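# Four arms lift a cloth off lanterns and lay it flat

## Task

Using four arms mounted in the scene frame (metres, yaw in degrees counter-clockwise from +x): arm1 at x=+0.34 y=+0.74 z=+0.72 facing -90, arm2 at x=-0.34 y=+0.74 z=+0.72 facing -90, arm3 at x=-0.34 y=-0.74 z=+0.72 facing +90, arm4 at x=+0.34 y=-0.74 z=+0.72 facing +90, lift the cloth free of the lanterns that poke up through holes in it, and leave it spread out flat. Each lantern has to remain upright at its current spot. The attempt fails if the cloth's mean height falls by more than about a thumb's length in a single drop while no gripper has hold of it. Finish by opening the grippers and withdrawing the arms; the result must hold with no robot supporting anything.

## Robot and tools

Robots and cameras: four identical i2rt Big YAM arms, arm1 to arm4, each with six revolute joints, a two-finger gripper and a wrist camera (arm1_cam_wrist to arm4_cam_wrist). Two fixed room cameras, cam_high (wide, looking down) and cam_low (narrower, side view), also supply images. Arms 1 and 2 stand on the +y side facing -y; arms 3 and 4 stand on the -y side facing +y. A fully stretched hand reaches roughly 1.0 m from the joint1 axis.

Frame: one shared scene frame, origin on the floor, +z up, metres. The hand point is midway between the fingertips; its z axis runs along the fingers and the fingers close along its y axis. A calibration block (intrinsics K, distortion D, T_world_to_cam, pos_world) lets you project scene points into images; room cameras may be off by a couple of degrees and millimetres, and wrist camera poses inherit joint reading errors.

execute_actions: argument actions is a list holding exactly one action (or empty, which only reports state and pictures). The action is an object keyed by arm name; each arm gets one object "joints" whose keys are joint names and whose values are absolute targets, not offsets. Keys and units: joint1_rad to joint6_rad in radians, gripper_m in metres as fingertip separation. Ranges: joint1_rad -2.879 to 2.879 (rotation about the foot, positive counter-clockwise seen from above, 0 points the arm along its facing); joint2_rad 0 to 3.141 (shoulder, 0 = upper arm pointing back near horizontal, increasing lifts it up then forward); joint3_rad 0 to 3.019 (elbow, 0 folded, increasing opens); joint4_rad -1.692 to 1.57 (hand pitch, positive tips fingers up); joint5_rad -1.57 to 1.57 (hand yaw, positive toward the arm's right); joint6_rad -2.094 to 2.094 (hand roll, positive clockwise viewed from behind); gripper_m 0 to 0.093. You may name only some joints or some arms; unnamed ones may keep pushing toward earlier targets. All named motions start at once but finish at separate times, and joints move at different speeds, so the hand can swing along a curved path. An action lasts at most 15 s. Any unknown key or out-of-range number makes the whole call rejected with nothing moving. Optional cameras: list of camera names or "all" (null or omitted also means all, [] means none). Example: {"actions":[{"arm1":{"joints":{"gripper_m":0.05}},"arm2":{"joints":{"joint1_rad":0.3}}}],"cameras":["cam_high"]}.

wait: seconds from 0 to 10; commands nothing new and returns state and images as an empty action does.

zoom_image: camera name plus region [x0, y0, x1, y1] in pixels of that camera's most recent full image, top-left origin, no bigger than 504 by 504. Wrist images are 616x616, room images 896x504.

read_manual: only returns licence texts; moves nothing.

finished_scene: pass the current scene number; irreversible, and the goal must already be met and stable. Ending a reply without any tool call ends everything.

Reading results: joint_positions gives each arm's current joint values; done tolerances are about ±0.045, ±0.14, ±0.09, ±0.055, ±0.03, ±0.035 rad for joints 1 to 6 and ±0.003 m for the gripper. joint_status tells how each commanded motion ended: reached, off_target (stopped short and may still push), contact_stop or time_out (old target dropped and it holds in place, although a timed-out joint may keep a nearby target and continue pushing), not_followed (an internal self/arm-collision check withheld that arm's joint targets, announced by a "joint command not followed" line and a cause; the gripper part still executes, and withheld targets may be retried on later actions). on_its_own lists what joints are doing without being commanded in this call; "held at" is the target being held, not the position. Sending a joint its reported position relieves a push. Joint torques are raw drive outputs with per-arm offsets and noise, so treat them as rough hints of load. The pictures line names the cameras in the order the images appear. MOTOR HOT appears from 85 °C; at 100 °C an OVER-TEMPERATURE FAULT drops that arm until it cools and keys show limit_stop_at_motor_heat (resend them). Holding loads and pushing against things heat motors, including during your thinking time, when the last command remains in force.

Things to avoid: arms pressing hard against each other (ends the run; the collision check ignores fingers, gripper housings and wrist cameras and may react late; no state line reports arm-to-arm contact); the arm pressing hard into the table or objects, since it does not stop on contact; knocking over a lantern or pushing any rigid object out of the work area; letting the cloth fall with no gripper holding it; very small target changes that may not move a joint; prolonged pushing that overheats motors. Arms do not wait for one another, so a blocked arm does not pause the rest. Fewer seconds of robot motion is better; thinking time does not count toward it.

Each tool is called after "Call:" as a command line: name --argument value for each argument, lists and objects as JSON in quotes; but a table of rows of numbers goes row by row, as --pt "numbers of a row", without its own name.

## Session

Call:
execute_actions --actions '[]'

Scene clock: 0.00 s.
Joint torques (N m, as the arm reports them, + toward a larger angle): no reading
arm1.joint_positions: joint1_rad=+0.007 joint2_rad=+0.443 joint3_rad=+1.460 joint4_rad=-1.541 joint5_rad=+0.006 joint6_rad=+0.003 gripper_m=+0.095
arm1.joint_status: not commanded
arm1.hand: x=+0.3326 y=+0.6169 z=+1.3503 quat_wxyz=(-0.343, -0.624, -0.600, +0.363) (m; scene frame)
arm2.joint_positions: joint1_rad=-0.003 joint2_rad=+0.438 joint3_rad=+1.467 joint4_rad=-1.543 joint5_rad=+0.002 joint6_rad=+0.008 gripper_m=+0.094
arm2.joint_status: not commanded
arm2.hand: x=-0.3327 y=+0.6225 z=+1.3200 quat_wxyz=(-0.361, -0.607, -0.613, +0.354) (m; scene frame)
arm3.joint_positions: joint1_rad=+0.012 joint2_rad=+0.432 joint3_rad=+1.476 joint4_rad=-1.540 joint5_rad=-0.001 joint6_rad=+0.010 gripper_m=+0.095
arm3.joint_status: not commanded
arm3.hand: x=-0.3351 y=-0.6245 z=+1.3797 quat_wxyz=(-0.369, +0.594, -0.621, -0.354) (m; scene frame)
arm4.joint_positions: joint1_rad=-0.001 joint2_rad=+0.451 joint3_rad=+1.461 joint4_rad=-1.519 joint5_rad=-0.013 joint6_rad=+0.017 gripper_m=+0.095
arm4.joint_status: not commanded
arm4.hand: x=+0.3359 y=-0.6092 z=+1.3720 quat_wxyz=(-0.341, +0.614, -0.607, -0.372) (m; scene frame)
pictures: arm1_cam_wrist, arm2_cam_wrist, arm3_cam_wrist, arm4_cam_wrist, cam_high, cam_low
Images, in order (width x height): arm1_cam_wrist 616x616, arm2_cam_wrist 616x616, arm3_cam_wrist 616x616, arm4_cam_wrist 616x616, cam_high 896x504, cam_low 896x504.

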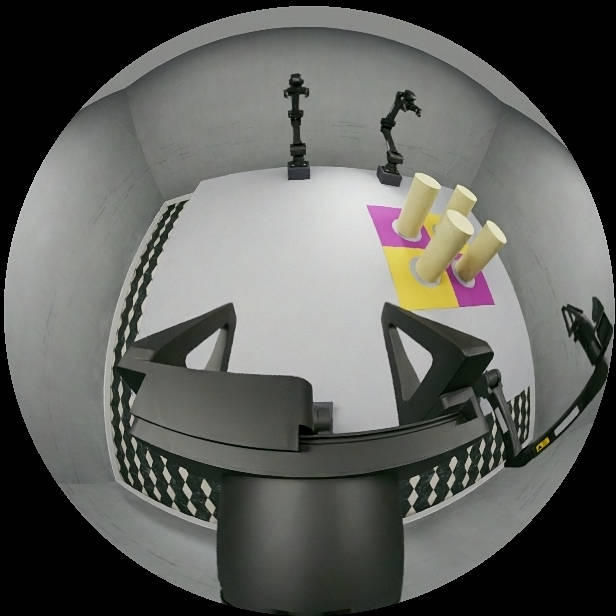

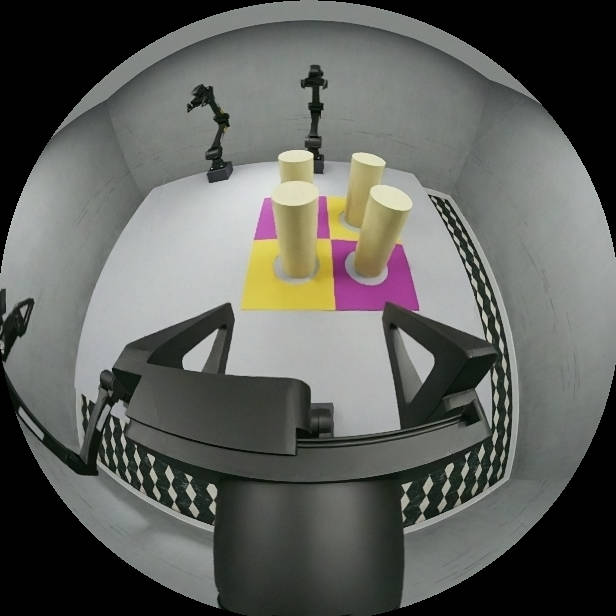

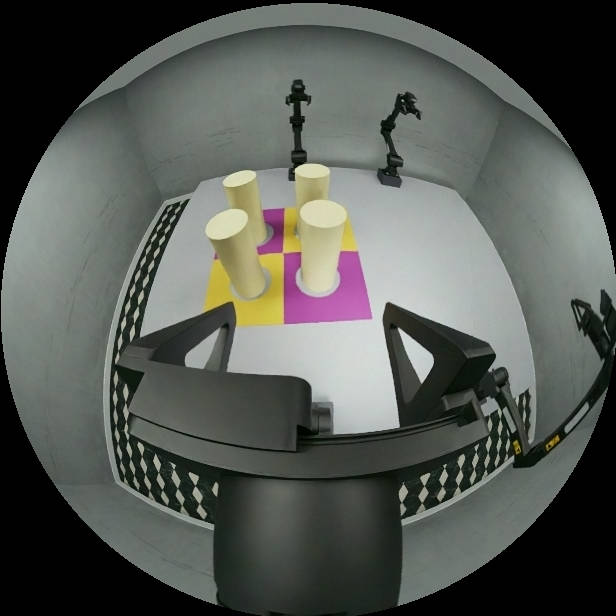

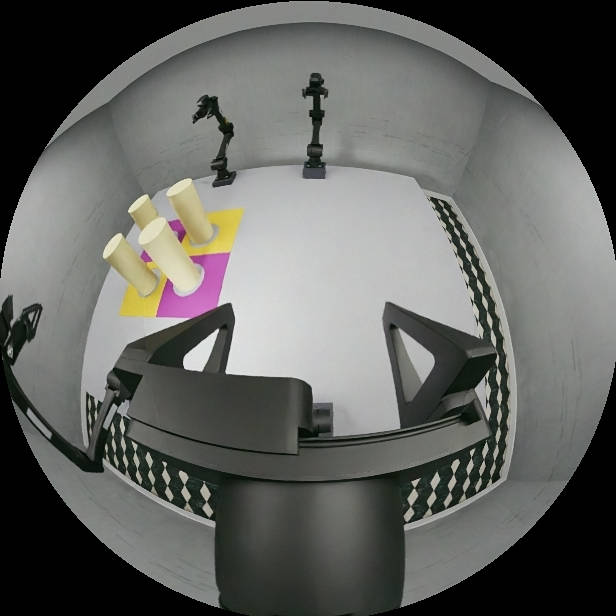

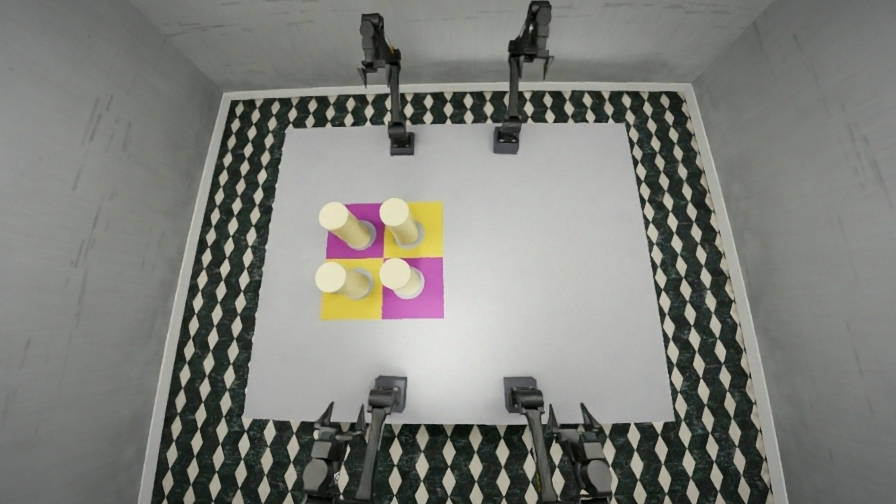

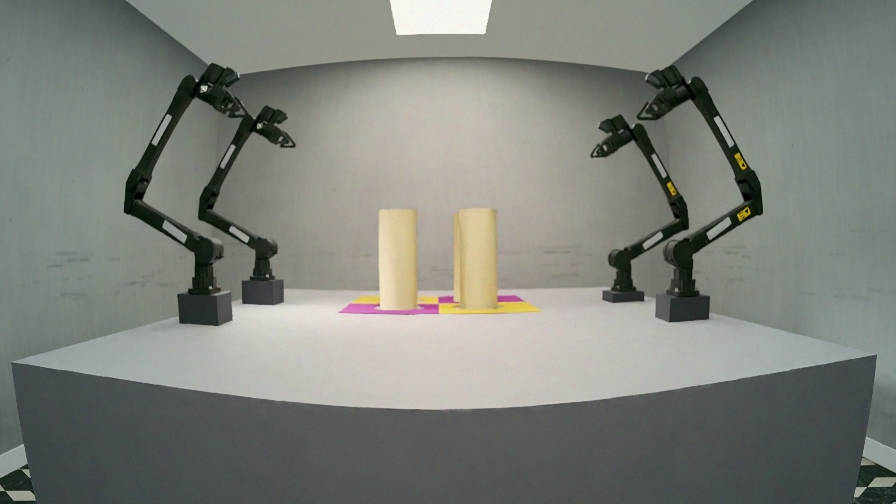

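Call:
execute_actions --actions '[{"arm1":{"joints":{"joint1_rad":-0.73,"joint6_rad":0.04,"gripper_m":0.085,"joint2_rad":1.2}},"arm2":{"joints":{"joint1_rad":-0.79,"joint6_rad":-1.59,"gripper_m":0.085,"joint2_rad":1.0}},"arm3":{"joints":{"joint1_rad":0.875,"joint6_rad":1.61,"gripper_m":0.085,"joint2_rad":1.0}},"arm4":{"joints":{"joint1_rad":0.80,"joint6_rad":-0.02,"gripper_m":0.085,"joint2_rad":1.2}}}]' --cameras '[]'

Call:
execute_actions --actions '[{"arm1":{"joints":{"joint2_rad":2.05,"joint3_rad":1.412,"joint4_rad":-0.81}},"arm2":{"joints":{"joint2_rad":2.0,"joint3_rad":1.45,"joint4_rad":-0.87}},"arm3":{"joints":{"joint2_rad":2.07,"joint3_rad":1.406,"joint4_rad":-0.825}},"arm4":{"joints":{"joint2_rad":2.06,"joint3_rad":1.40,"joint4_rad":-0.85}}}]' --cameras '["arm1_cam_wrist","arm2_cam_wrist","arm3_cam_wrist","arm4_cam_wrist"]'

Scene clock: 2.63 s.
Joint torques (N m, as the arm reports them, + toward a larger angle): arm1=[ 0.96 -6.5   9.45  0.92  0.13  0.2 ] | arm2=[ 0.13 -4.69 11.78  1.36  0.05  0.01] | arm3=[ 0.99 -6.69  9.74  1.    0.05  0.04] | arm4=[-2.08 -7.45 10.31  0.65 -0.18 -0.1 ]
arm1.joint_positions: joint1_rad=-0.732 joint2_rad=+1.197 joint3_rad=+1.460 joint4_rad=-1.541 joint5_rad=+0.005 joint6_rad=+0.025 gripper_m=+0.085
arm1.joint_status: all done
arm1.hand: x=+0.0654 y=+0.4647 z=+1.1675 quat_wxyz=(-0.054, -0.917, -0.371, +0.138) (m; scene frame)
arm2.joint_positions: joint1_rad=-0.783 joint2_rad=+0.992 joint3_rad=+1.463 joint4_rad=-1.543 joint5_rad=+0.001 joint6_rad=-1.580 gripper_m=+0.085
arm2.joint_status: all done
arm2.hand: x=-0.5620 y=+0.5028 z=+1.2038 quat_wxyz=(+0.093, -0.356, -0.901, +0.230) (m; scene frame)
arm3.joint_positions: joint1_rad=+0.872 joint2_rad=+1.011 joint3_rad=+1.478 joint4_rad=-1.540 joint5_rad=+0.000 joint6_rad=+1.598 gripper_m=+0.085
arm3.joint_status: all done
arm3.hand: x=-0.5847 y=-0.5092 z=+1.2567 quat_wxyz=(+0.098, +0.375, -0.895, -0.222) (m; scene frame)
arm4.joint_positions: joint1_rad=+0.805 joint2_rad=+1.212 joint3_rad=+1.461 joint4_rad=-1.519 joint5_rad=-0.012 joint6_rad=-0.014 gripper_m=+0.085
arm4.joint_status: all done
arm4.hand: x=+0.0449 y=-0.4741 z=+1.1824 quat_wxyz=(-0.045, +0.925, -0.349, -0.145) (m; scene frame)
pictures: none
No camera images: the call's "cameras" was empty. Leave "cameras" out to get every camera's image.

Scene clock: 4.40 s.
Joint torques (N m, as the arm reports them, + toward a larger angle): arm1=[  0.97 -17.84   7.18   1.27   0.11   0.21] | arm2=[  0.17 -19.47  10.39   1.     0.03  -0.01] | arm3=[  1.07 -22.1    7.56   0.43   0.06   0.07] | arm4=[ -1.95 -18.77   8.06   0.6   -0.18  -0.1 ]
arm1.joint_positions: joint1_rad=-0.732 joint2_rad=+2.048 joint3_rad=+1.408 joint4_rad=-0.828 joint5_rad=+0.005 joint6_rad=+0.025 gripper_m=+0.085
arm1.joint_status: all done
arm1.hand: x=-0.0778 y=+0.3220 z=+0.7593 quat_wxyz=(-0.016, -0.926, -0.375, +0.051) (m; scene frame)
arm2.joint_positions: joint1_rad=-0.783 joint2_rad=+2.007 joint3_rad=+1.430 joint4_rad=-0.881 joint5_rad=+0.001 joint6_rad=-1.581 gripper_m=+0.085
arm2.joint_status: all done
arm2.hand: x=-0.7433 y=+0.3124 z=+0.7550 quat_wxyz=(+0.022, -0.366, -0.929, +0.053) (m; scene frame)
arm3.joint_positions: joint1_rad=+0.872 joint2_rad=+2.073 joint3_rad=+1.392 joint4_rad=-0.839 joint5_rad=+0.000 joint6_rad=+1.599 gripper_m=+0.085
arm3.joint_status: all done
arm3.hand: x=-0.7532 y=-0.3489 z=+0.7555 quat_wxyz=(+0.007, +0.386, -0.922, -0.021) (m; scene frame)
arm4.joint_positions: joint1_rad=+0.805 joint2_rad=+2.082 joint3_rad=+1.382 joint4_rad=-0.870 joint5_rad=-0.012 joint6_rad=-0.014 gripper_m=+0.085
arm4.joint_status: all done
arm4.hand: x=-0.0810 y=-0.3664 z=+0.7511 quat_wxyz=(+0.009, +0.935, -0.353, -0.007) (m; scene frame)
pictures: arm1_cam_wrist, arm2_cam_wrist, arm3_cam_wrist, arm4_cam_wrist
camera_calibration (this result's frames):
arm1_cam_wrist: T_world_to_cam=[[-0.697013, 0.717024, 0.00706231, -0.294176], [0.622555, 0.600234, 0.50214, -0.52498], [0.355807, 0.354394, -0.864758, 0.694873], [0, 0, 0, 1]] pos_world=[-0.125456, 0.279784, 0.866588]
arm2_cam_wrist: T_world_to_cam=[[-0.688399, -0.717743, 0.104649, -0.367503], [-0.540243, 0.60364, 0.586307, -1.0294], [-0.483988, 0.347077, -0.803301, 0.265243], [0, 0, 0, 1]] pos_world=[-0.680742, 0.265557, 0.855075]
arm3_cam_wrist: T_world_to_cam=[[0.71037, -0.702642, -0.0408519, 0.318714], [-0.552351, -0.592518, 0.58637, -1.06055], [-0.436214, -0.393975, -0.809012, 0.268221], [0, 0, 0, 1]] pos_world=[-0.695197, -0.298779, 0.851887]
arm4_cam_wrist: T_world_to_cam=[[0.662211, 0.748701, -0.0303831, 0.354415], [0.621927, -0.52656, 0.579604, -0.570425], [0.417952, -0.402716, -0.814331, 0.620888], [0, 0, 0, 1]] pos_world=[-0.139436, -0.315672, 0.846998]
Images, in order (width x height): arm1_cam_wrist 616x616, arm2_cam_wrist 616x616, arm3_cam_wrist 616x616, arm4_cam_wrist 616x616.

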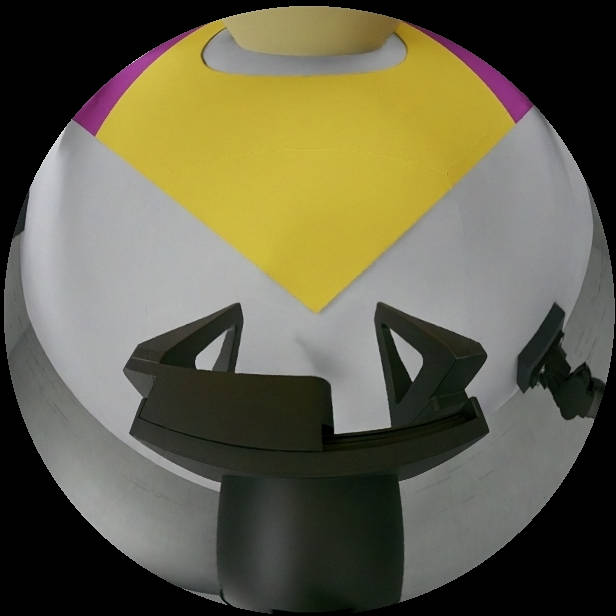

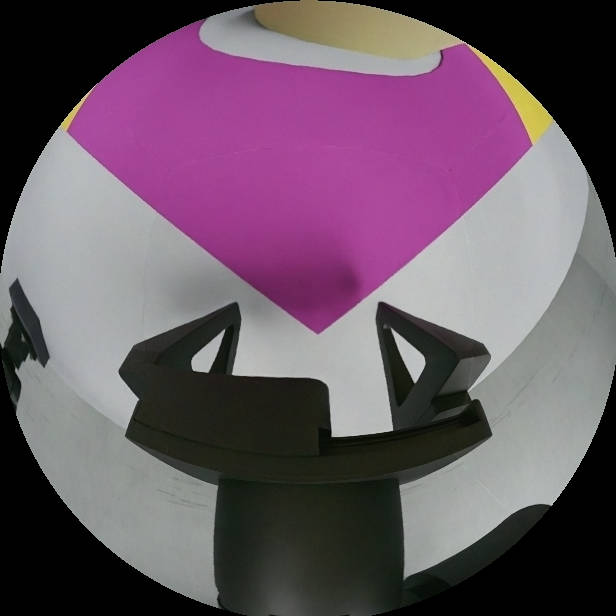

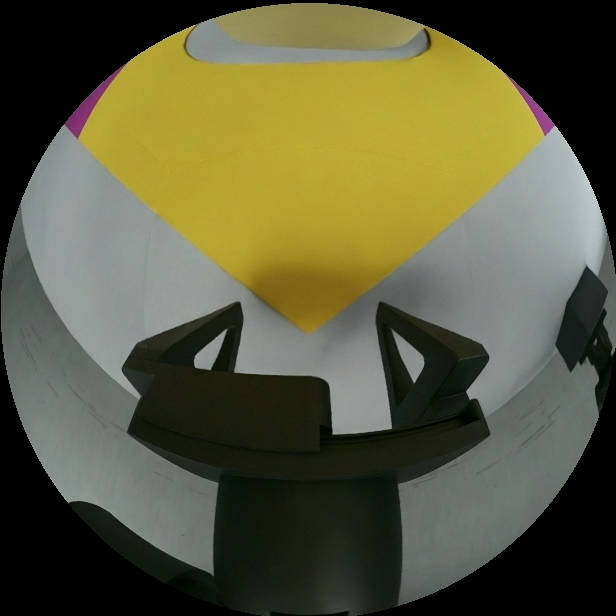

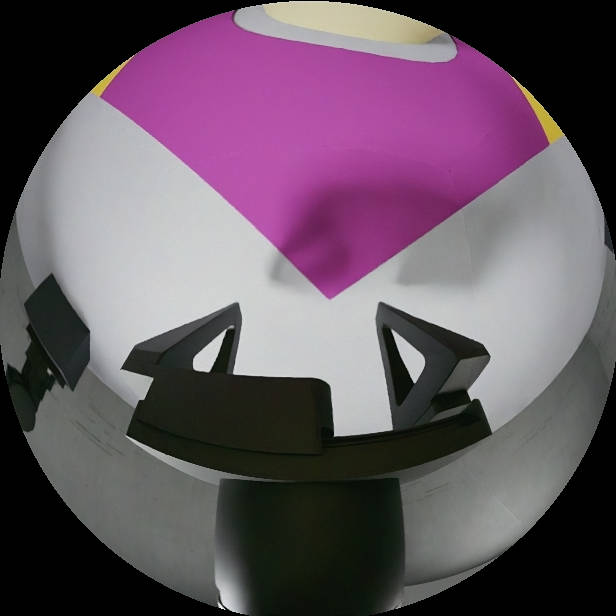

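Call:
execute_actions --actions '[{"arm1":{"joints":{"joint1_rad":-0.74,"joint2_rad":2.16,"joint4_rad":-0.725}},"arm2":{"joints":{"joint1_rad":-0.765,"joint2_rad":2.08,"joint4_rad":-0.83}},"arm3":{"joints":{"joint1_rad":0.855,"joint2_rad":2.14,"joint4_rad":-0.805}},"arm4":{"joints":{"joint1_rad":0.775,"joint2_rad":2.17,"joint4_rad":-0.73}}}]' --cameras '["arm1_cam_wrist","arm2_cam_wrist","arm3_cam_wrist","arm4_cam_wrist"]'

Call:
execute_actions --actions '[{"arm1":{"joints":{"gripper_m":0}},"arm2":{"joints":{"gripper_m":0}},"arm3":{"joints":{"gripper_m":0}},"arm4":{"joints":{"gripper_m":0}}}]' --cameras '["arm1_cam_wrist","arm2_cam_wrist","arm3_cam_wrist","arm4_cam_wrist"]'

Scene clock: 5.60 s.
Joint torques (N m, as the arm reports them, + toward a larger angle): arm1=[  0.18 -14.66   6.58   0.96   0.16   0.16] | arm2=[  1.82 -16.68   9.63   0.88   0.01   0.  ] | arm3=[  0.11 -18.28   7.23   0.33   0.11   0.06] | arm4=[ -2.01 -14.67   7.48   0.6   -0.2   -0.08]
arm1.joint_positions: joint1_rad=-0.735 joint2_rad=+2.109 joint3_rad=+1.413 joint4_rad=-0.734 joint5_rad=+0.005 joint6_rad=+0.029 gripper_m=+0.085
arm1.joint_status: all done
arm1.hand: x=-0.0890 y=+0.3127 z=+0.7292 quat_wxyz=(-0.024, -0.926, -0.371, +0.068) (m; scene frame)
arm2.joint_positions: joint1_rad=-0.778 joint2_rad=+2.040 joint3_rad=+1.437 joint4_rad=-0.838 joint5_rad=+0.002 joint6_rad=-1.582 gripper_m=+0.085
arm2.joint_status: all done
arm2.hand: x=-0.7471 y=+0.3040 z=+0.7393 quat_wxyz=(+0.025, -0.363, -0.929, +0.061) (m; scene frame)
arm3.joint_positions: joint1_rad=+0.862 joint2_rad=+2.104 joint3_rad=+1.395 joint4_rad=-0.817 joint5_rad=-0.001 joint6_rad=+1.601 gripper_m=+0.085
arm3.joint_status: all done
arm3.hand: x=-0.7499 y=-0.3445 z=+0.7396 quat_wxyz=(+0.006, +0.380, -0.925, -0.018) (m; scene frame)
arm4.joint_positions: joint1_rad=+0.781 joint2_rad=+2.134 joint3_rad=+1.388 joint4_rad=-0.745 joint5_rad=-0.011 joint6_rad=-0.016 gripper_m=+0.085
arm4.joint_status: all done
arm4.hand: x=-0.0886 y=-0.3411 z=+0.7255 quat_wxyz=(-0.006, +0.931, -0.363, -0.043) (m; scene frame)
pictures: arm1_cam_wrist, arm2_cam_wrist, arm3_cam_wrist, arm4_cam_wrist
camera_calibration (this result's frames):
arm1_cam_wrist: T_world_to_cam=[[-0.692392, 0.721503, 0.00518334, -0.294721], [0.639131, 0.609977, 0.468444, -0.474281], [0.334822, 0.327659, -0.883478, 0.696224], [0, 0, 0, 1]] pos_world=[-0.134046, 0.273818, 0.8388]
arm2_cam_wrist: T_world_to_cam=[[-0.682499, -0.720872, 0.120573, -0.380838], [-0.537061, 0.606528, 0.58625, -1.01566], [-0.495742, 0.33536, -0.801108, 0.246844], [0, 0, 0, 1]] pos_world=[-0.683023, 0.25871, 0.839099]
arm3_cam_wrist: T_world_to_cam=[[0.702705, -0.710632, -0.0347613, 0.305796], [-0.56082, -0.583306, 0.587567, -1.0508], [-0.437821, -0.393392, -0.808428, 0.257074], [0, 0, 0, 1]] pos_world=[-0.691641, -0.294498, 0.835871]
arm4_cam_wrist: T_world_to_cam=[[0.677299, 0.735137, -0.0289862, 0.335322], [0.640693, -0.570003, 0.514402, -0.503396], [0.361634, -0.366975, -0.857059, 0.651641], [0, 0, 0, 1]] pos_world=[-0.140247, -0.294308, 0.827162]
Images, in order (width x height): arm1_cam_wrist 616x616, arm2_cam_wrist 616x616, arm3_cam_wrist 616x616, arm4_cam_wrist 616x616.

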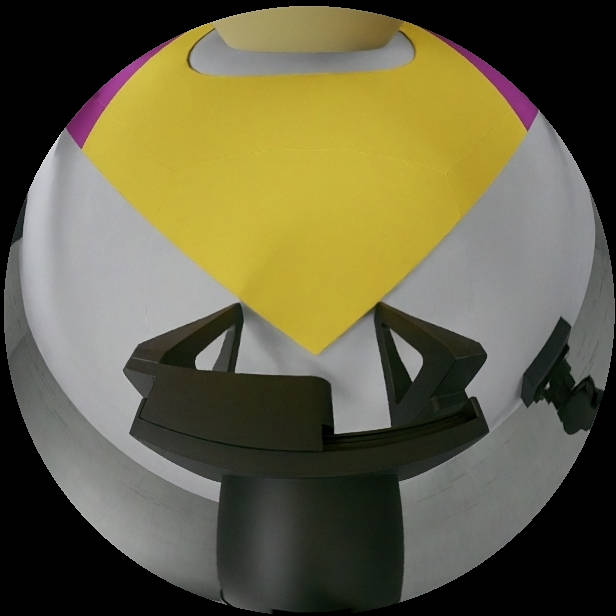

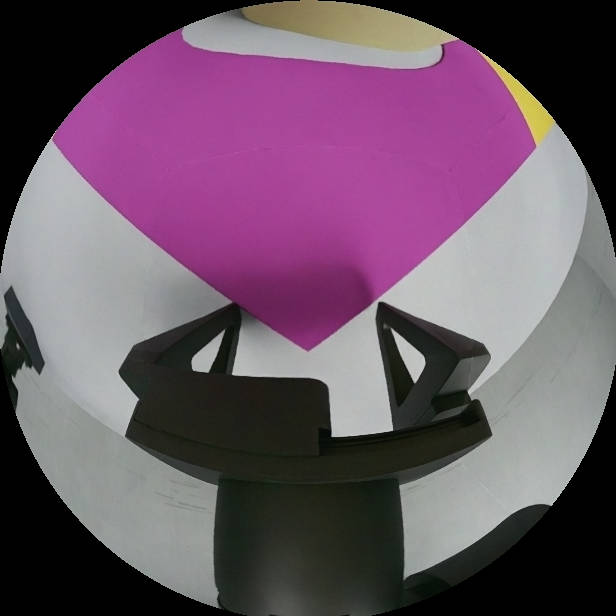

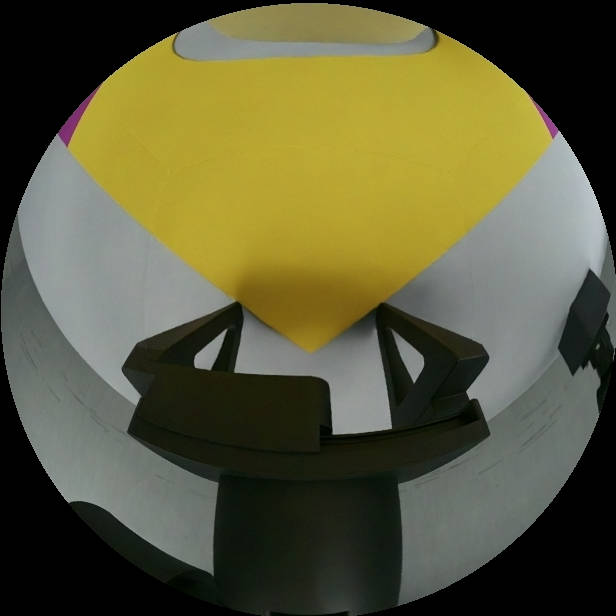

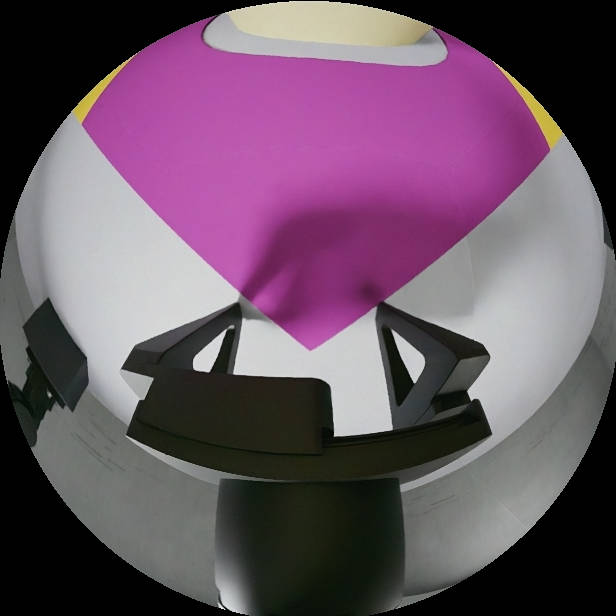

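Scene clock: 6.30 s.
Joint torques (N m, as the arm reports them, + toward a larger angle): arm1=[  0.15 -15.09   6.53   0.93   0.17   0.17] | arm2=[  1.59 -16.94   9.37   0.62   0.01  -0.02] | arm3=[  0.1  -18.21   7.2    0.52   0.1    0.06] | arm4=[ -1.09 -14.68   7.51   0.6   -0.34  -0.07]
arm1.joint_positions: joint1_rad=-0.735 joint2_rad=+2.109 joint3_rad=+1.413 joint4_rad=-0.734 joint5_rad=+0.004 joint6_rad=+0.029 gripper_m=+0.004
arm1.joint_status: gripper_m off_target (ended at +0.004, target +0.000)
arm1.hand: x=-0.0890 y=+0.3126 z=+0.7292 quat_wxyz=(-0.024, -0.926, -0.371, +0.068) (m; scene frame)
arm2.joint_positions: joint1_rad=-0.776 joint2_rad=+2.047 joint3_rad=+1.441 joint4_rad=-0.832 joint5_rad=+0.002 joint6_rad=-1.584 gripper_m=+0.003
arm2.joint_status: gripper_m off_target (ended at +0.003, target +0.000)
arm2.hand: x=-0.7478 y=+0.3016 z=+0.7368 quat_wxyz=(+0.026, -0.361, -0.930, +0.062) (m; scene frame)
arm3.joint_positions: joint1_rad=+0.862 joint2_rad=+2.104 joint3_rad=+1.395 joint4_rad=-0.820 joint5_rad=-0.001 joint6_rad=+1.601 gripper_m=+0.003
arm3.joint_status: gripper_m off_target (ended at +0.003, target +0.000)
arm3.hand: x=-0.7493 y=-0.3450 z=+0.7395 quat_wxyz=(+0.005, +0.380, -0.925, -0.016) (m; scene frame)
arm4.joint_positions: joint1_rad=+0.770 joint2_rad=+2.134 joint3_rad=+1.388 joint4_rad=-0.745 joint5_rad=-0.009 joint6_rad=-0.017 gripper_m=+0.003
arm4.joint_status: gripper_m off_target (ended at +0.003, target +0.000)
arm4.hand: x=-0.0838 y=-0.3361 z=+0.7252 quat_wxyz=(-0.007, +0.929, -0.368, -0.043) (m; scene frame)
pictures: arm1_cam_wrist, arm2_cam_wrist, arm3_cam_wrist, arm4_cam_wrist
camera_calibration (this result's frames):
arm1_cam_wrist: T_world_to_cam=[[-0.692473, 0.72143, 0.00442861, -0.294024], [0.638812, 0.610296, 0.468464, -0.474426], [0.335261, 0.327228, -0.883471, 0.696391], [0, 0, 0, 1]] pos_world=[-0.134008, 0.273779, 0.838795]
arm2_cam_wrist: T_world_to_cam=[[-0.67917, -0.723435, 0.123977, -0.382053], [-0.538081, 0.605624, 0.586249, -1.01362], [-0.499197, 0.331453, -0.800588, 0.243559], [0, 0, 0, 1]] pos_world=[-0.683307, 0.256757, 0.836593]
arm3_cam_wrist: T_world_to_cam=[[0.702768, -0.710712, -0.0317126, 0.302811], [-0.562128, -0.582062, 0.587551, -1.05132], [-0.436039, -0.395086, -0.808565, 0.25794], [0, 0, 0, 1]] pos_world=[-0.69131, -0.294813, 0.835868]
arm4_cam_wrist: T_world_to_cam=[[0.685058, 0.728012, -0.026326, 0.324758], [0.633522, -0.577523, 0.514895, -0.507014], [0.359646, -0.369411, -0.856849, 0.650314], [0, 0, 0, 1]] pos_world=[-0.135156, -0.289007, 0.826829]
Images, in order (width x height): arm1_cam_wrist 616x616, arm2_cam_wrist 616x616, arm3_cam_wrist 616x616, arm4_cam_wrist 616x616.

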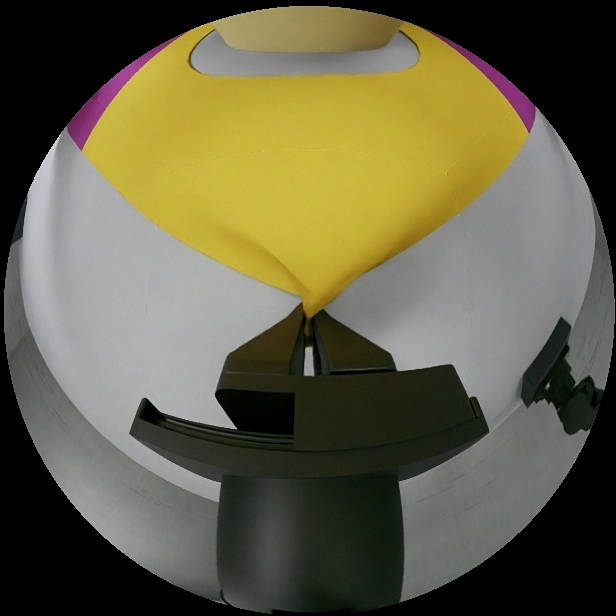

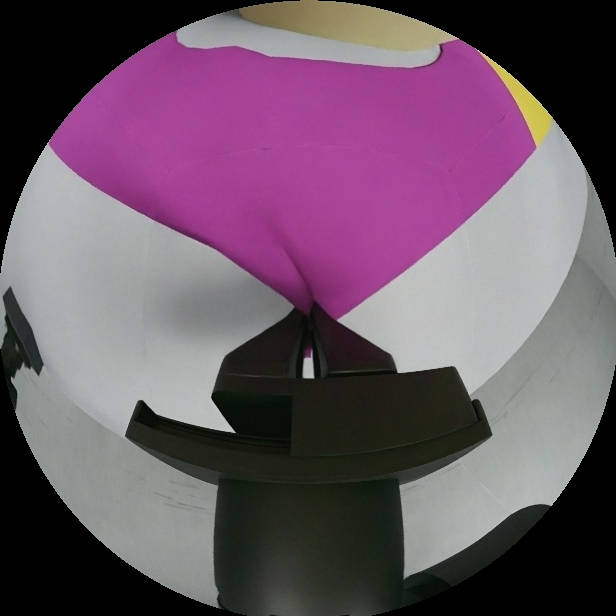

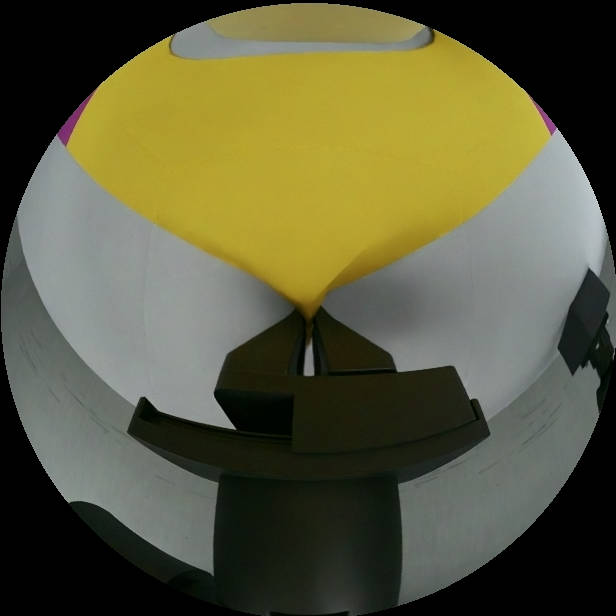

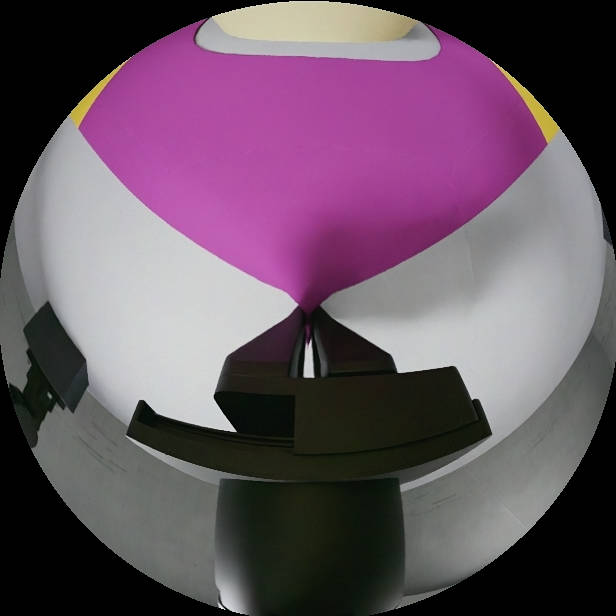

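Call:
execute_actions --actions '[{"arm1":{"joints":{"joint2_rad":1.905,"joint3_rad":1.48,"joint4_rad":-0.98}},"arm2":{"joints":{"joint1_rad":-0.785,"joint2_rad":1.878,"joint3_rad":1.565,"joint4_rad":-1.08}},"arm3":{"joints":{"joint1_rad":0.87,"joint2_rad":1.853,"joint3_rad":1.395,"joint4_rad":-0.94}},"arm4":{"joints":{"joint2_rad":1.885,"joint3_rad":1.39,"joint4_rad":-0.90}}}]' --cameras '[]'

Call:
execute_actions --actions '[{"arm1":{"joints":{"joint2_rad":1.715,"joint3_rad":1.57,"joint4_rad":-1.108}},"arm2":{"joints":{"joint2_rad":1.716,"joint3_rad":1.692,"joint4_rad":-1.215}},"arm3":{"joints":{"joint2_rad":1.653,"joint3_rad":1.49,"joint4_rad":-1.078}},"arm4":{"joints":{"joint2_rad":1.673,"joint3_rad":1.47,"joint4_rad":-1.033}}}]' --cameras '["cam_high"]'

Call:
execute_actions --actions '[{"arm1":{"joints":{"joint2_rad":1.613,"joint3_rad":1.755,"joint4_rad":-1.237}},"arm2":{"joints":{"joint2_rad":1.65,"joint3_rad":1.92,"joint4_rad":-1.352}},"arm3":{"joints":{"joint2_rad":1.548,"joint3_rad":1.675,"joint4_rad":-1.212}},"arm4":{"joints":{"joint2_rad":1.557,"joint3_rad":1.638,"joint4_rad":-1.16}}}]' --cameras '[]'

Call:
execute_actions --actions '[{"arm1":{"joints":{"joint2_rad":1.597,"joint3_rad":2.015,"joint4_rad":-1.356}},"arm2":{"joints":{"joint2_rad":1.685,"joint3_rad":2.255,"joint4_rad":-1.497}},"arm3":{"joints":{"joint2_rad":1.523,"joint3_rad":1.928,"joint4_rad":-1.33}},"arm4":{"joints":{"joint2_rad":1.516,"joint3_rad":1.87,"joint4_rad":-1.275}}}]' --cameras '["cam_high","cam_low"]'

Scene clock: 8.43 s.
Joint torques (N m, as the arm reports them, + toward a larger angle): arm1=[  0.14 -16.29   8.86  -0.28   0.16   0.17] | arm2=[ -0.24 -18.5   12.     0.23   0.29   0.03] | arm3=[  1.69 -18.11   8.59  -0.45  -0.06   0.04] | arm4=[ -1.11 -15.32   8.58  -0.49  -0.26  -0.07]
arm1.joint_positions: joint1_rad=-0.735 joint2_rad=+1.890 joint3_rad=+1.468 joint4_rad=-0.955 joint5_rad=+0.004 joint6_rad=+0.029 gripper_m=+0.004
arm1.joint_status: all done
arm1.hand: x=-0.0874 y=+0.3131 z=+0.8672 quat_wxyz=(-0.035, -0.924, -0.371, +0.092) (m; scene frame)
arm2.joint_positions: joint1_rad=-0.776 joint2_rad=+1.872 joint3_rad=+1.539 joint4_rad=-1.072 joint5_rad=-0.007 joint6_rad=-1.584 gripper_m=+0.003
arm2.joint_status: all done
arm2.hand: x=-0.7455 y=+0.3019 z=+0.8675 quat_wxyz=(+0.028, -0.360, -0.929, +0.080) (m; scene frame)
arm3.joint_positions: joint1_rad=+0.862 joint2_rad=+1.837 joint3_rad=+1.384 joint4_rad=-0.928 joint5_rad=+0.004 joint6_rad=+1.601 gripper_m=+0.003
arm3.joint_status: all done
arm3.hand: x=-0.7526 y=-0.3415 z=+0.8809 quat_wxyz=(+0.033, +0.379, -0.921, -0.085) (m; scene frame)
arm4.joint_positions: joint1_rad=+0.770 joint2_rad=+1.879 joint3_rad=+1.382 joint4_rad=-0.876 joint5_rad=-0.010 joint6_rad=-0.017 gripper_m=+0.003
arm4.joint_status: all done
arm4.hand: x=-0.0854 y=-0.3328 z=+0.8629 quat_wxyz=(-0.029, +0.925, -0.366, -0.098) (m; scene frame)
pictures: none
No camera images: the call's "cameras" was empty. Leave "cameras" out to get every camera's image.

Scene clock: 9.77 s.
Joint torques (N m, as the arm reports them, + toward a larger angle): arm1=[  0.68 -15.19   9.93  -0.06   0.19   0.17] | arm2=[ -0.04 -16.21  12.77   0.59   0.29   0.04] | arm3=[  1.63 -16.46  11.    -0.16  -0.06   0.03] | arm4=[ -1.13 -13.64  10.59  -0.34  -0.26  -0.07]
arm1.joint_positions: joint1_rad=-0.735 joint2_rad=+1.706 joint3_rad=+1.553 joint4_rad=-1.082 joint5_rad=+0.004 joint6_rad=+0.029 gripper_m=+0.004
arm1.joint_status: all done
arm1.hand: x=-0.0851 y=+0.3144 z=+1.0027 quat_wxyz=(-0.063, -0.915, -0.367, +0.157) (m; scene frame)
arm2.joint_positions: joint1_rad=-0.776 joint2_rad=+1.714 joint3_rad=+1.668 joint4_rad=-1.208 joint5_rad=-0.007 joint6_rad=-1.584 gripper_m=+0.003
arm2.joint_status: all done
arm2.hand: x=-0.7456 y=+0.3018 z=+1.0065 quat_wxyz=(+0.056, -0.357, -0.921, +0.148) (m; scene frame)
arm3.joint_positions: joint1_rad=+0.862 joint2_rad=+1.641 joint3_rad=+1.457 joint4_rad=-1.067 joint5_rad=+0.004 joint6_rad=+1.601 gripper_m=+0.003
arm3.joint_status: all done
arm3.hand: x=-0.7482 y=-0.3465 z=+1.0120 quat_wxyz=(+0.059, +0.376, -0.913, -0.144) (m; scene frame)
arm4.joint_positions: joint1_rad=+0.770 joint2_rad=+1.670 joint3_rad=+1.448 joint4_rad=-1.007 joint5_rad=-0.010 joint6_rad=-0.017 gripper_m=+0.003
arm4.joint_status: all done
arm4.hand: x=-0.0813 y=-0.3346 z=+1.0002 quat_wxyz=(-0.057, +0.916, -0.363, -0.164) (m; scene frame)
pictures: cam_high
Images, in order (width x height): cam_high 896x504.

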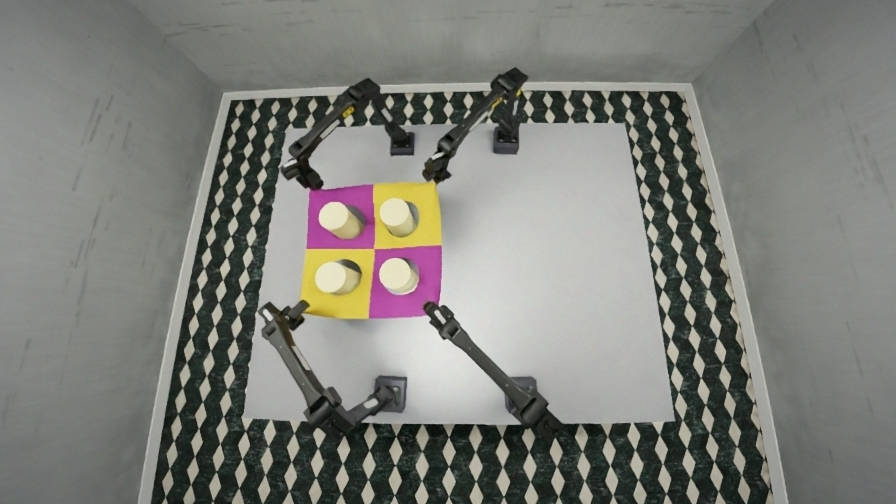

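Scene clock: 11.10 s.
Joint torques (N m, as the arm reports them, + toward a larger angle): arm1=[  0.29 -13.84  10.99   0.11   0.16   0.17] | arm2=[ -0.03 -14.95  13.74   0.86   0.31   0.05] | arm3=[  1.41 -15.82  11.98   0.15  -0.11   0.  ] | arm4=[ -1.15 -12.64  11.67  -0.19  -0.26  -0.07]
arm1.joint_positions: joint1_rad=-0.735 joint2_rad=+1.607 joint3_rad=+1.730 joint4_rad=-1.210 joint5_rad=+0.004 joint6_rad=+0.029 gripper_m=+0.004
arm1.joint_status: all done
arm1.hand: x=-0.0828 y=+0.3157 z=+1.1321 quat_wxyz=(-0.092, -0.901, -0.361, +0.223) (m; scene frame)
arm2.joint_positions: joint1_rad=-0.776 joint2_rad=+1.641 joint3_rad=+1.885 joint4_rad=-1.345 joint5_rad=-0.007 joint6_rad=-1.584 gripper_m=+0.003
arm2.joint_status: all done
arm2.hand: x=-0.7433 y=+0.3044 z=+1.1388 quat_wxyz=(+0.084, -0.351, -0.907, +0.218) (m; scene frame)
arm3.joint_positions: joint1_rad=+0.862 joint2_rad=+1.541 joint3_rad=+1.633 joint4_rad=-1.202 joint5_rad=+0.006 joint6_rad=+1.601 gripper_m=+0.003
arm3.joint_status: all done
arm3.hand: x=-0.7485 y=-0.3468 z=+1.1375 quat_wxyz=(+0.087, +0.371, -0.901, -0.207) (m; scene frame)
arm4.joint_positions: joint1_rad=+0.770 joint2_rad=+1.557 joint3_rad=+1.607 joint4_rad=-1.133 joint5_rad=-0.010 joint6_rad=-0.017 gripper_m=+0.003
arm4.joint_status: all done
arm4.hand: x=-0.0793 y=-0.3347 z=+1.1273 quat_wxyz=(-0.084, +0.902, -0.357, -0.229) (m; scene frame)
pictures: none
No camera images: the call's "cameras" was empty. Leave "cameras" out to get every camera's image.

Scene clock: 12.53 s.
Joint torques (N m, as the arm reports them, + toward a larger angle): arm1=[  0.21 -13.22  11.43   0.28   0.16   0.17] | arm2=[  0.   -15.61  12.61   1.19   0.36   0.07] | arm3=[  1.62 -15.91  12.18   0.52  -0.13  -0.01] | arm4=[ -1.19 -12.84  12.32  -0.03  -0.2   -0.07]
arm1.joint_positions: joint1_rad=-0.736 joint2_rad=+1.592 joint3_rad=+1.977 joint4_rad=-1.329 joint5_rad=+0.004 joint6_rad=+0.029 gripper_m=+0.004
arm1.joint_status: all done
arm1.hand: x=-0.0822 y=+0.3164 z=+1.2482 quat_wxyz=(-0.119, -0.883, -0.354, +0.286) (m; scene frame)
arm2.joint_positions: joint1_rad=-0.776 joint2_rad=+1.673 joint3_rad=+2.221 joint4_rad=-1.492 joint5_rad=-0.008 joint6_rad=-1.585 gripper_m=+0.003
arm2.joint_status: all done
arm2.hand: x=-0.7431 y=+0.3043 z=+1.2625 quat_wxyz=(+0.112, -0.343, -0.887, +0.288) (m; scene frame)
arm3.joint_positions: joint1_rad=+0.862 joint2_rad=+1.525 joint3_rad=+1.882 joint4_rad=-1.323 joint5_rad=+0.006 joint6_rad=+1.601 gripper_m=+0.003
arm3.joint_status: all done
arm3.hand: x=-0.7509 y=-0.3452 z=+1.2546 quat_wxyz=(+0.115, +0.363, -0.884, -0.271) (m; scene frame)
arm4.joint_positions: joint1_rad=+0.771 joint2_rad=+1.528 joint3_rad=+1.828 joint4_rad=-1.247 joint5_rad=-0.011 joint6_rad=-0.017 gripper_m=+0.003
arm4.joint_status: all done
arm4.hand: x=-0.0790 y=-0.3341 z=+1.2403 quat_wxyz=(-0.109, +0.884, -0.350, -0.290) (m; scene frame)
pictures: cam_high, cam_low
Images, in order (width x height): cam_high 896x504, cam_low 896x504.

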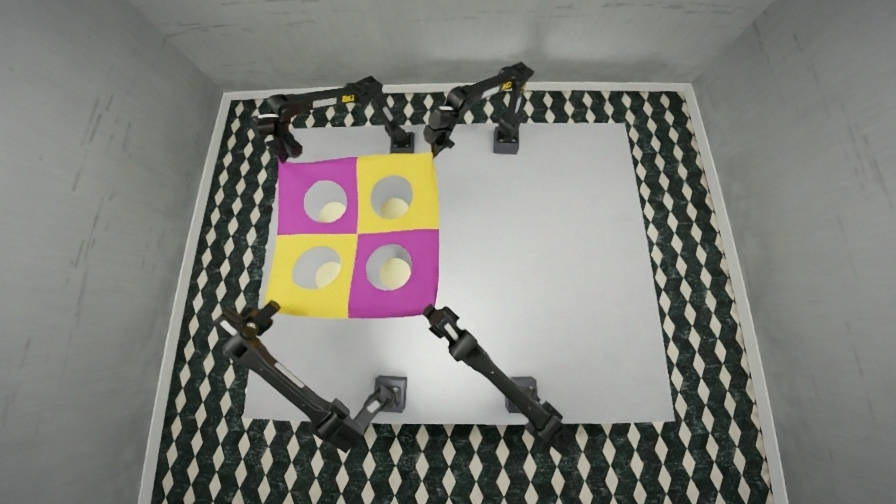

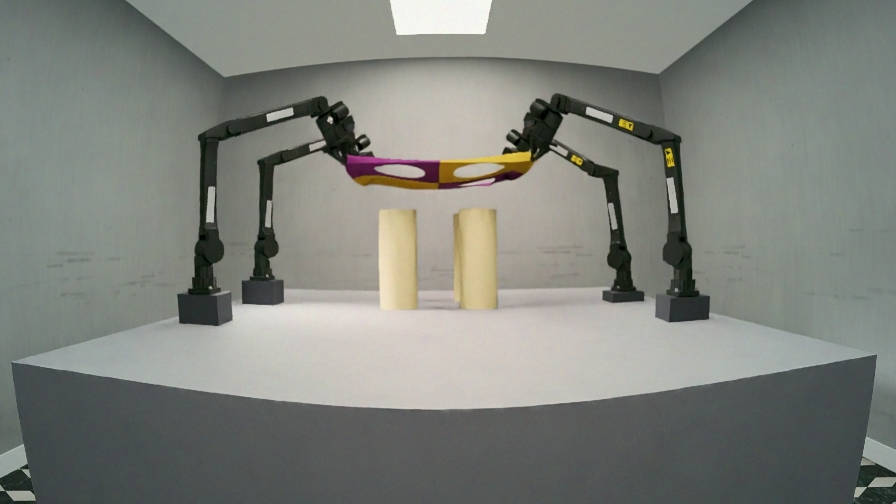

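Call:
execute_actions --actions '[{"arm1":{"joints":{"joint1_rad":-0.40,"joint2_rad":1.292,"joint3_rad":1.71,"joint4_rad":-1.404,"joint6_rad":0.37}},"arm2":{"joints":{"joint1_rad":-0.445,"joint2_rad":1.364,"joint3_rad":1.88,"joint4_rad":-1.5,"joint6_rad":-1.25}},"arm3":{"joints":{"joint1_rad":0.52,"joint2_rad":1.212,"joint3_rad":1.60,"joint4_rad":-1.38,"joint6_rad":1.25}},"arm4":{"joints":{"joint1_rad":0.435,"joint2_rad":1.215,"joint3_rad":1.585,"joint4_rad":-1.365,"joint6_rad":-0.35}}}]' --cameras '[]'

Call:
execute_actions --actions '[{"arm1":{"joints":{"joint1_rad":0.045,"joint2_rad":1.181,"joint3_rad":1.62,"joint4_rad":-1.423,"joint6_rad":0.81}},"arm2":{"joints":{"joint1_rad":-0.015,"joint2_rad":1.256,"joint3_rad":1.785,"joint4_rad":-1.51,"joint6_rad":-0.82}},"arm3":{"joints":{"joint1_rad":0.05,"joint2_rad":1.097,"joint3_rad":1.515,"joint4_rad":-1.41,"joint6_rad":0.79}},"arm4":{"joints":{"joint1_rad":-0.03,"joint2_rad":1.10,"joint3_rad":1.50,"joint4_rad":-1.39,"joint6_rad":-0.82}}}]' --cameras '[]'

Call:
execute_actions --actions '[{"arm1":{"joints":{"joint1_rad":0.486,"joint2_rad":1.285,"joint3_rad":1.73,"joint4_rad":-1.404,"joint6_rad":1.25}},"arm2":{"joints":{"joint1_rad":0.411,"joint2_rad":1.36,"joint3_rad":1.90,"joint4_rad":-1.5,"joint6_rad":-0.39}},"arm3":{"joints":{"joint1_rad":-0.418,"joint2_rad":1.20,"joint3_rad":1.625,"joint4_rad":-1.374,"joint6_rad":0.32}},"arm4":{"joints":{"joint1_rad":-0.49,"joint2_rad":1.205,"joint3_rad":1.61,"joint4_rad":-1.353,"joint6_rad":-1.28}}}]' --cameras '[]'

Call:
execute_actions --actions '[{"arm1":{"joints":{"joint1_rad":0.82,"joint2_rad":1.597,"joint3_rad":2.015,"joint4_rad":-1.34,"joint6_rad":1.59}},"arm2":{"joints":{"joint1_rad":0.734,"joint2_rad":1.68,"joint3_rad":2.255,"joint4_rad":-1.49,"joint6_rad":-0.07}},"arm3":{"joints":{"joint1_rad":-0.755,"joint2_rad":1.515,"joint3_rad":1.928,"joint4_rad":-1.31,"joint6_rad":-0.02}},"arm4":{"joints":{"joint1_rad":-0.83,"joint2_rad":1.51,"joint3_rad":1.87,"joint4_rad":-1.255,"joint6_rad":-1.62}}}]' --cameras '[]'

Call:
execute_actions --actions '[{"arm1":{"joints":{"joint2_rad":1.70,"joint3_rad":1.555,"joint4_rad":-1.085}},"arm2":{"joints":{"joint2_rad":1.705,"joint3_rad":1.68,"joint4_rad":-1.195}},"arm3":{"joints":{"joint2_rad":1.63,"joint3_rad":1.475,"joint4_rad":-1.05}},"arm4":{"joints":{"joint2_rad":1.65,"joint3_rad":1.45,"joint4_rad":-1.01}}}]' --cameras '["cam_high"]'

Scene clock: 15.27 s.
Joint torques (N m, as the arm reports them, + toward a larger angle): arm1=[ 0.47 -9.15  7.96  0.49  0.09  0.18] | arm2=[ -0.93 -11.2   10.39   1.19   0.34   0.24] | arm3=[ 2.36 -8.48  9.    0.52 -0.22 -0.22] | arm4=[-1.23 -7.69  9.34  0.16 -0.09 -0.09]
arm1.joint_positions: joint1_rad=-0.394 joint2_rad=+1.300 joint3_rad=+1.717 joint4_rad=-1.382 joint5_rad=+0.006 joint6_rad=+0.354 gripper_m=+0.004
arm1.joint_status: all done
arm1.hand: x=+0.1350 y=+0.3098 z=+1.2611 quat_wxyz=(-0.198, -0.883, -0.362, +0.224) (m; scene frame)
arm2.joint_positions: joint1_rad=-0.425 joint2_rad=+1.367 joint3_rad=+1.874 joint4_rad=-1.497 joint5_rad=-0.007 joint6_rad=-1.262 gripper_m=+0.003
arm2.joint_status: all done
arm2.hand: x=-0.5222 y=+0.2987 z=+1.2571 quat_wxyz=(+0.010, -0.333, -0.898, +0.288) (m; scene frame)
arm3.joint_positions: joint1_rad=+0.502 joint2_rad=+1.201 joint3_rad=+1.597 joint4_rad=-1.372 joint5_rad=+0.009 joint6_rad=+1.263 gripper_m=+0.003
arm3.joint_status: all done
arm3.hand: x=-0.5280 y=-0.3437 z=+1.2655 quat_wxyz=(+0.013, +0.354, -0.889, -0.290) (m; scene frame)
arm4.joint_positions: joint1_rad=+0.430 joint2_rad=+1.223 joint3_rad=+1.578 joint4_rad=-1.345 joint5_rad=-0.014 joint6_rad=-0.342 gripper_m=+0.003
arm4.joint_status: all done
arm4.hand: x=+0.1385 y=-0.3361 z=+1.2497 quat_wxyz=(-0.181, +0.888, -0.359, -0.223) (m; scene frame)
pictures: none
No camera images: the call's "cameras" was empty. Leave "cameras" out to get every camera's image.

Scene clock: 16.77 s.
Joint torques (N m, as the arm reports them, + toward a larger angle): arm1=[ 1.56 -6.95  7.85  0.32  0.07  0.18] | arm2=[ 0.61 -9.55 10.43  0.91  0.31  0.22] | arm3=[ 1.29 -9.73  9.48  0.24 -0.2  -0.2 ] | arm4=[-2.2  -6.09  9.63  0.08 -0.1  -0.08]
arm1.joint_positions: joint1_rad=+0.036 joint2_rad=+1.187 joint3_rad=+1.627 joint4_rad=-1.400 joint5_rad=+0.008 joint6_rad=+0.794 gripper_m=+0.004
arm1.joint_status: all done
arm1.hand: x=+0.3328 y=+0.3100 z=+1.2622 quat_wxyz=(-0.275, -0.884, -0.358, +0.121) (m; scene frame)
arm2.joint_positions: joint1_rad=-0.012 joint2_rad=+1.258 joint3_rad=+1.779 joint4_rad=-1.499 joint5_rad=-0.006 joint6_rad=-0.832 gripper_m=+0.003
arm2.joint_status: all done
arm2.hand: x=-0.3295 y=+0.3027 z=+1.2597 quat_wxyz=(-0.109, -0.340, -0.894, +0.272) (m; scene frame)
arm3.joint_positions: joint1_rad=+0.045 joint2_rad=+1.114 joint3_rad=+1.505 joint4_rad=-1.396 joint5_rad=+0.008 joint6_rad=+0.803 gripper_m=+0.003
arm3.joint_status: all done
arm3.hand: x=-0.3343 y=-0.3387 z=+1.2534 quat_wxyz=(-0.113, +0.357, -0.892, -0.254) (m; scene frame)
arm4.joint_positions: joint1_rad=-0.024 joint2_rad=+1.113 joint3_rad=+1.489 joint4_rad=-1.368 joint5_rad=-0.015 joint6_rad=-0.812 gripper_m=+0.003
arm4.joint_status: all done
arm4.hand: x=+0.3353 y=-0.3331 z=+1.2455 quat_wxyz=(-0.258, +0.892, -0.352, -0.117) (m; scene frame)
pictures: none
No camera images: the call's "cameras" was empty. Leave "cameras" out to get every camera's image.

Scene clock: 18.27 s.
Joint torques (N m, as the arm reports them, + toward a larger angle): arm1=[ 1.44 -8.79 12.46  1.1  -0.11  0.17] | arm2=[  0.59 -12.41  14.62   1.31   0.19   0.15] | arm3=[  1.2  -10.4   13.09   1.24  -0.1   -0.16] | arm4=[-1.76 -8.03 13.08  1.18  0.01 -0.08]
arm1.joint_positions: joint1_rad=+0.480 joint2_rad=+1.294 joint3_rad=+1.678 joint4_rad=-1.400 joint5_rad=+0.013 joint6_rad=+1.233 gripper_m=+0.004
arm1.joint_status: all done
arm1.hand: x=+0.5325 y=+0.3145 z=+1.2398 quat_wxyz=(-0.272, -0.892, -0.362, -0.004) (m; scene frame)
arm2.joint_positions: joint1_rad=+0.417 joint2_rad=+1.377 joint3_rad=+1.849 joint4_rad=-1.499 joint5_rad=-0.002 joint6_rad=-0.402 gripper_m=+0.003
arm2.joint_status: all done
arm2.hand: x=-0.1291 y=+0.3038 z=+1.2398 quat_wxyz=(-0.194, -0.343, -0.900, +0.187) (m; scene frame)
arm3.joint_positions: joint1_rad=-0.422 joint2_rad=+1.208 joint3_rad=+1.565 joint4_rad=-1.382 joint5_rad=+0.004 joint6_rad=+0.332 gripper_m=+0.003
arm3.joint_status: all done
arm3.hand: x=-0.1386 y=-0.3513 z=+1.2489 quat_wxyz=(-0.208, +0.360, -0.893, -0.173) (m; scene frame)
arm4.joint_positions: joint1_rad=-0.487 joint2_rad=+1.219 joint3_rad=+1.555 joint4_rad=-1.368 joint5_rad=-0.017 joint6_rad=-1.271 gripper_m=+0.003
arm4.joint_status: all done
arm4.hand: x=+0.5324 y=-0.3406 z=+1.2330 quat_wxyz=(-0.262, +0.897, -0.355, +0.008) (m; scene frame)
pictures: none
No camera images: the call's "cameras" was empty. Leave "cameras" out to get every camera's image.

Scene clock: 19.77 s.
Joint torques (N m, as the arm reports them, + toward a larger angle): arm1=[  1.66 -13.54  12.73   2.07  -0.13   0.17] | arm2=[  0.37 -17.74  14.35   1.42   0.18   0.15] | arm3=[  1.43 -19.06  13.31   1.26  -0.06  -0.17] | arm4=[ -2.19 -13.82  13.17   1.38   0.07  -0.07]
arm1.joint_positions: joint1_rad=+0.810 joint2_rad=+1.595 joint3_rad=+1.962 joint4_rad=-1.359 joint5_rad=+0.014 joint6_rad=+1.573 gripper_m=+0.004
arm1.joint_status: all done
arm1.hand: x=+0.7445 y=+0.3120 z=+1.2299 quat_wxyz=(-0.266, -0.891, -0.356, -0.098) (m; scene frame)
arm2.joint_positions: joint1_rad=+0.746 joint2_rad=+1.692 joint3_rad=+2.207 joint4_rad=-1.490 joint5_rad=-0.001 joint6_rad=-0.081 gripper_m=+0.003
arm2.joint_status: all done
arm2.hand: x=+0.0861 y=+0.3055 z=+1.2440 quat_wxyz=(-0.265, -0.337, -0.895, +0.126) (m; scene frame)
arm3.joint_positions: joint1_rad=-0.762 joint2_rad=+1.544 joint3_rad=+1.866 joint4_rad=-1.316 joint5_rad=+0.002 joint6_rad=-0.008 gripper_m=+0.003
arm3.joint_status: all done
arm3.hand: x=+0.0807 y=-0.3442 z=+1.2444 quat_wxyz=(-0.269, +0.358, -0.888, -0.101) (m; scene frame)
arm4.joint_positions: joint1_rad=-0.825 joint2_rad=+1.531 joint3_rad=+1.816 joint4_rad=-1.276 joint5_rad=-0.019 joint6_rad=-1.612 gripper_m=+0.003
arm4.joint_status: all done
arm4.hand: x=+0.7488 y=-0.3329 z=+1.2193 quat_wxyz=(-0.261, +0.893, -0.351, +0.104) (m; scene frame)
pictures: none
No camera images: the call's "cameras" was empty. Leave "cameras" out to get every camera's image.

Scene clock: 21.27 s.
Joint torques (N m, as the arm reports them, + toward a larger angle): arm1=[  1.63 -15.5    9.12   1.69  -0.1    0.18] | arm2=[ -0.45 -17.93  11.82   0.99   0.1    0.16] | arm3=[  1.13 -20.7   10.01   0.78   0.02  -0.15] | arm4=[ -2.03 -15.63  10.81   1.05   0.06  -0.08]
arm1.joint_positions: joint1_rad=+0.810 joint2_rad=+1.700 joint3_rad=+1.548 joint4_rad=-1.108 joint5_rad=+0.014 joint6_rad=+1.574 gripper_m=+0.004
arm1.joint_status: all done
arm1.hand: x=+0.7434 y=+0.3119 z=+0.9966 quat_wxyz=(-0.144, -0.918, -0.367, -0.049) (m; scene frame)
arm2.joint_positions: joint1_rad=+0.745 joint2_rad=+1.718 joint3_rad=+1.668 joint4_rad=-1.196 joint5_rad=+0.001 joint6_rad=-0.081 gripper_m=+0.003
arm2.joint_status: all done
arm2.hand: x=+0.0842 y=+0.3046 z=+1.0040 quat_wxyz=(-0.145, -0.349, -0.923, +0.071) (m; scene frame)
arm3.joint_positions: joint1_rad=-0.758 joint2_rad=+1.656 joint3_rad=+1.459 joint4_rad=-1.056 joint5_rad=-0.001 joint6_rad=-0.009 gripper_m=+0.003
arm3.joint_status: all done
arm3.hand: x=+0.0783 y=-0.3445 z=+1.0126 quat_wxyz=(-0.151, +0.372, -0.914, -0.056) (m; scene frame)
arm4.joint_positions: joint1_rad=-0.825 joint2_rad=+1.673 joint3_rad=+1.422 joint4_rad=-1.033 joint5_rad=-0.019 joint6_rad=-1.613 gripper_m=+0.003
arm4.joint_status: all done
arm4.hand: x=+0.7400 y=-0.3399 z=+0.9757 quat_wxyz=(-0.130, +0.922, -0.363, +0.045) (m; scene frame)
pictures: cam_high
Images, in order (width x height): cam_high 896x504.

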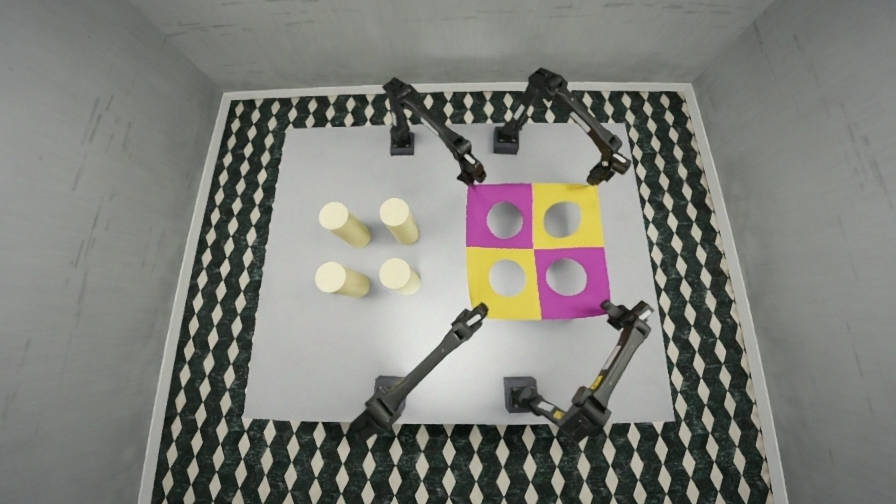

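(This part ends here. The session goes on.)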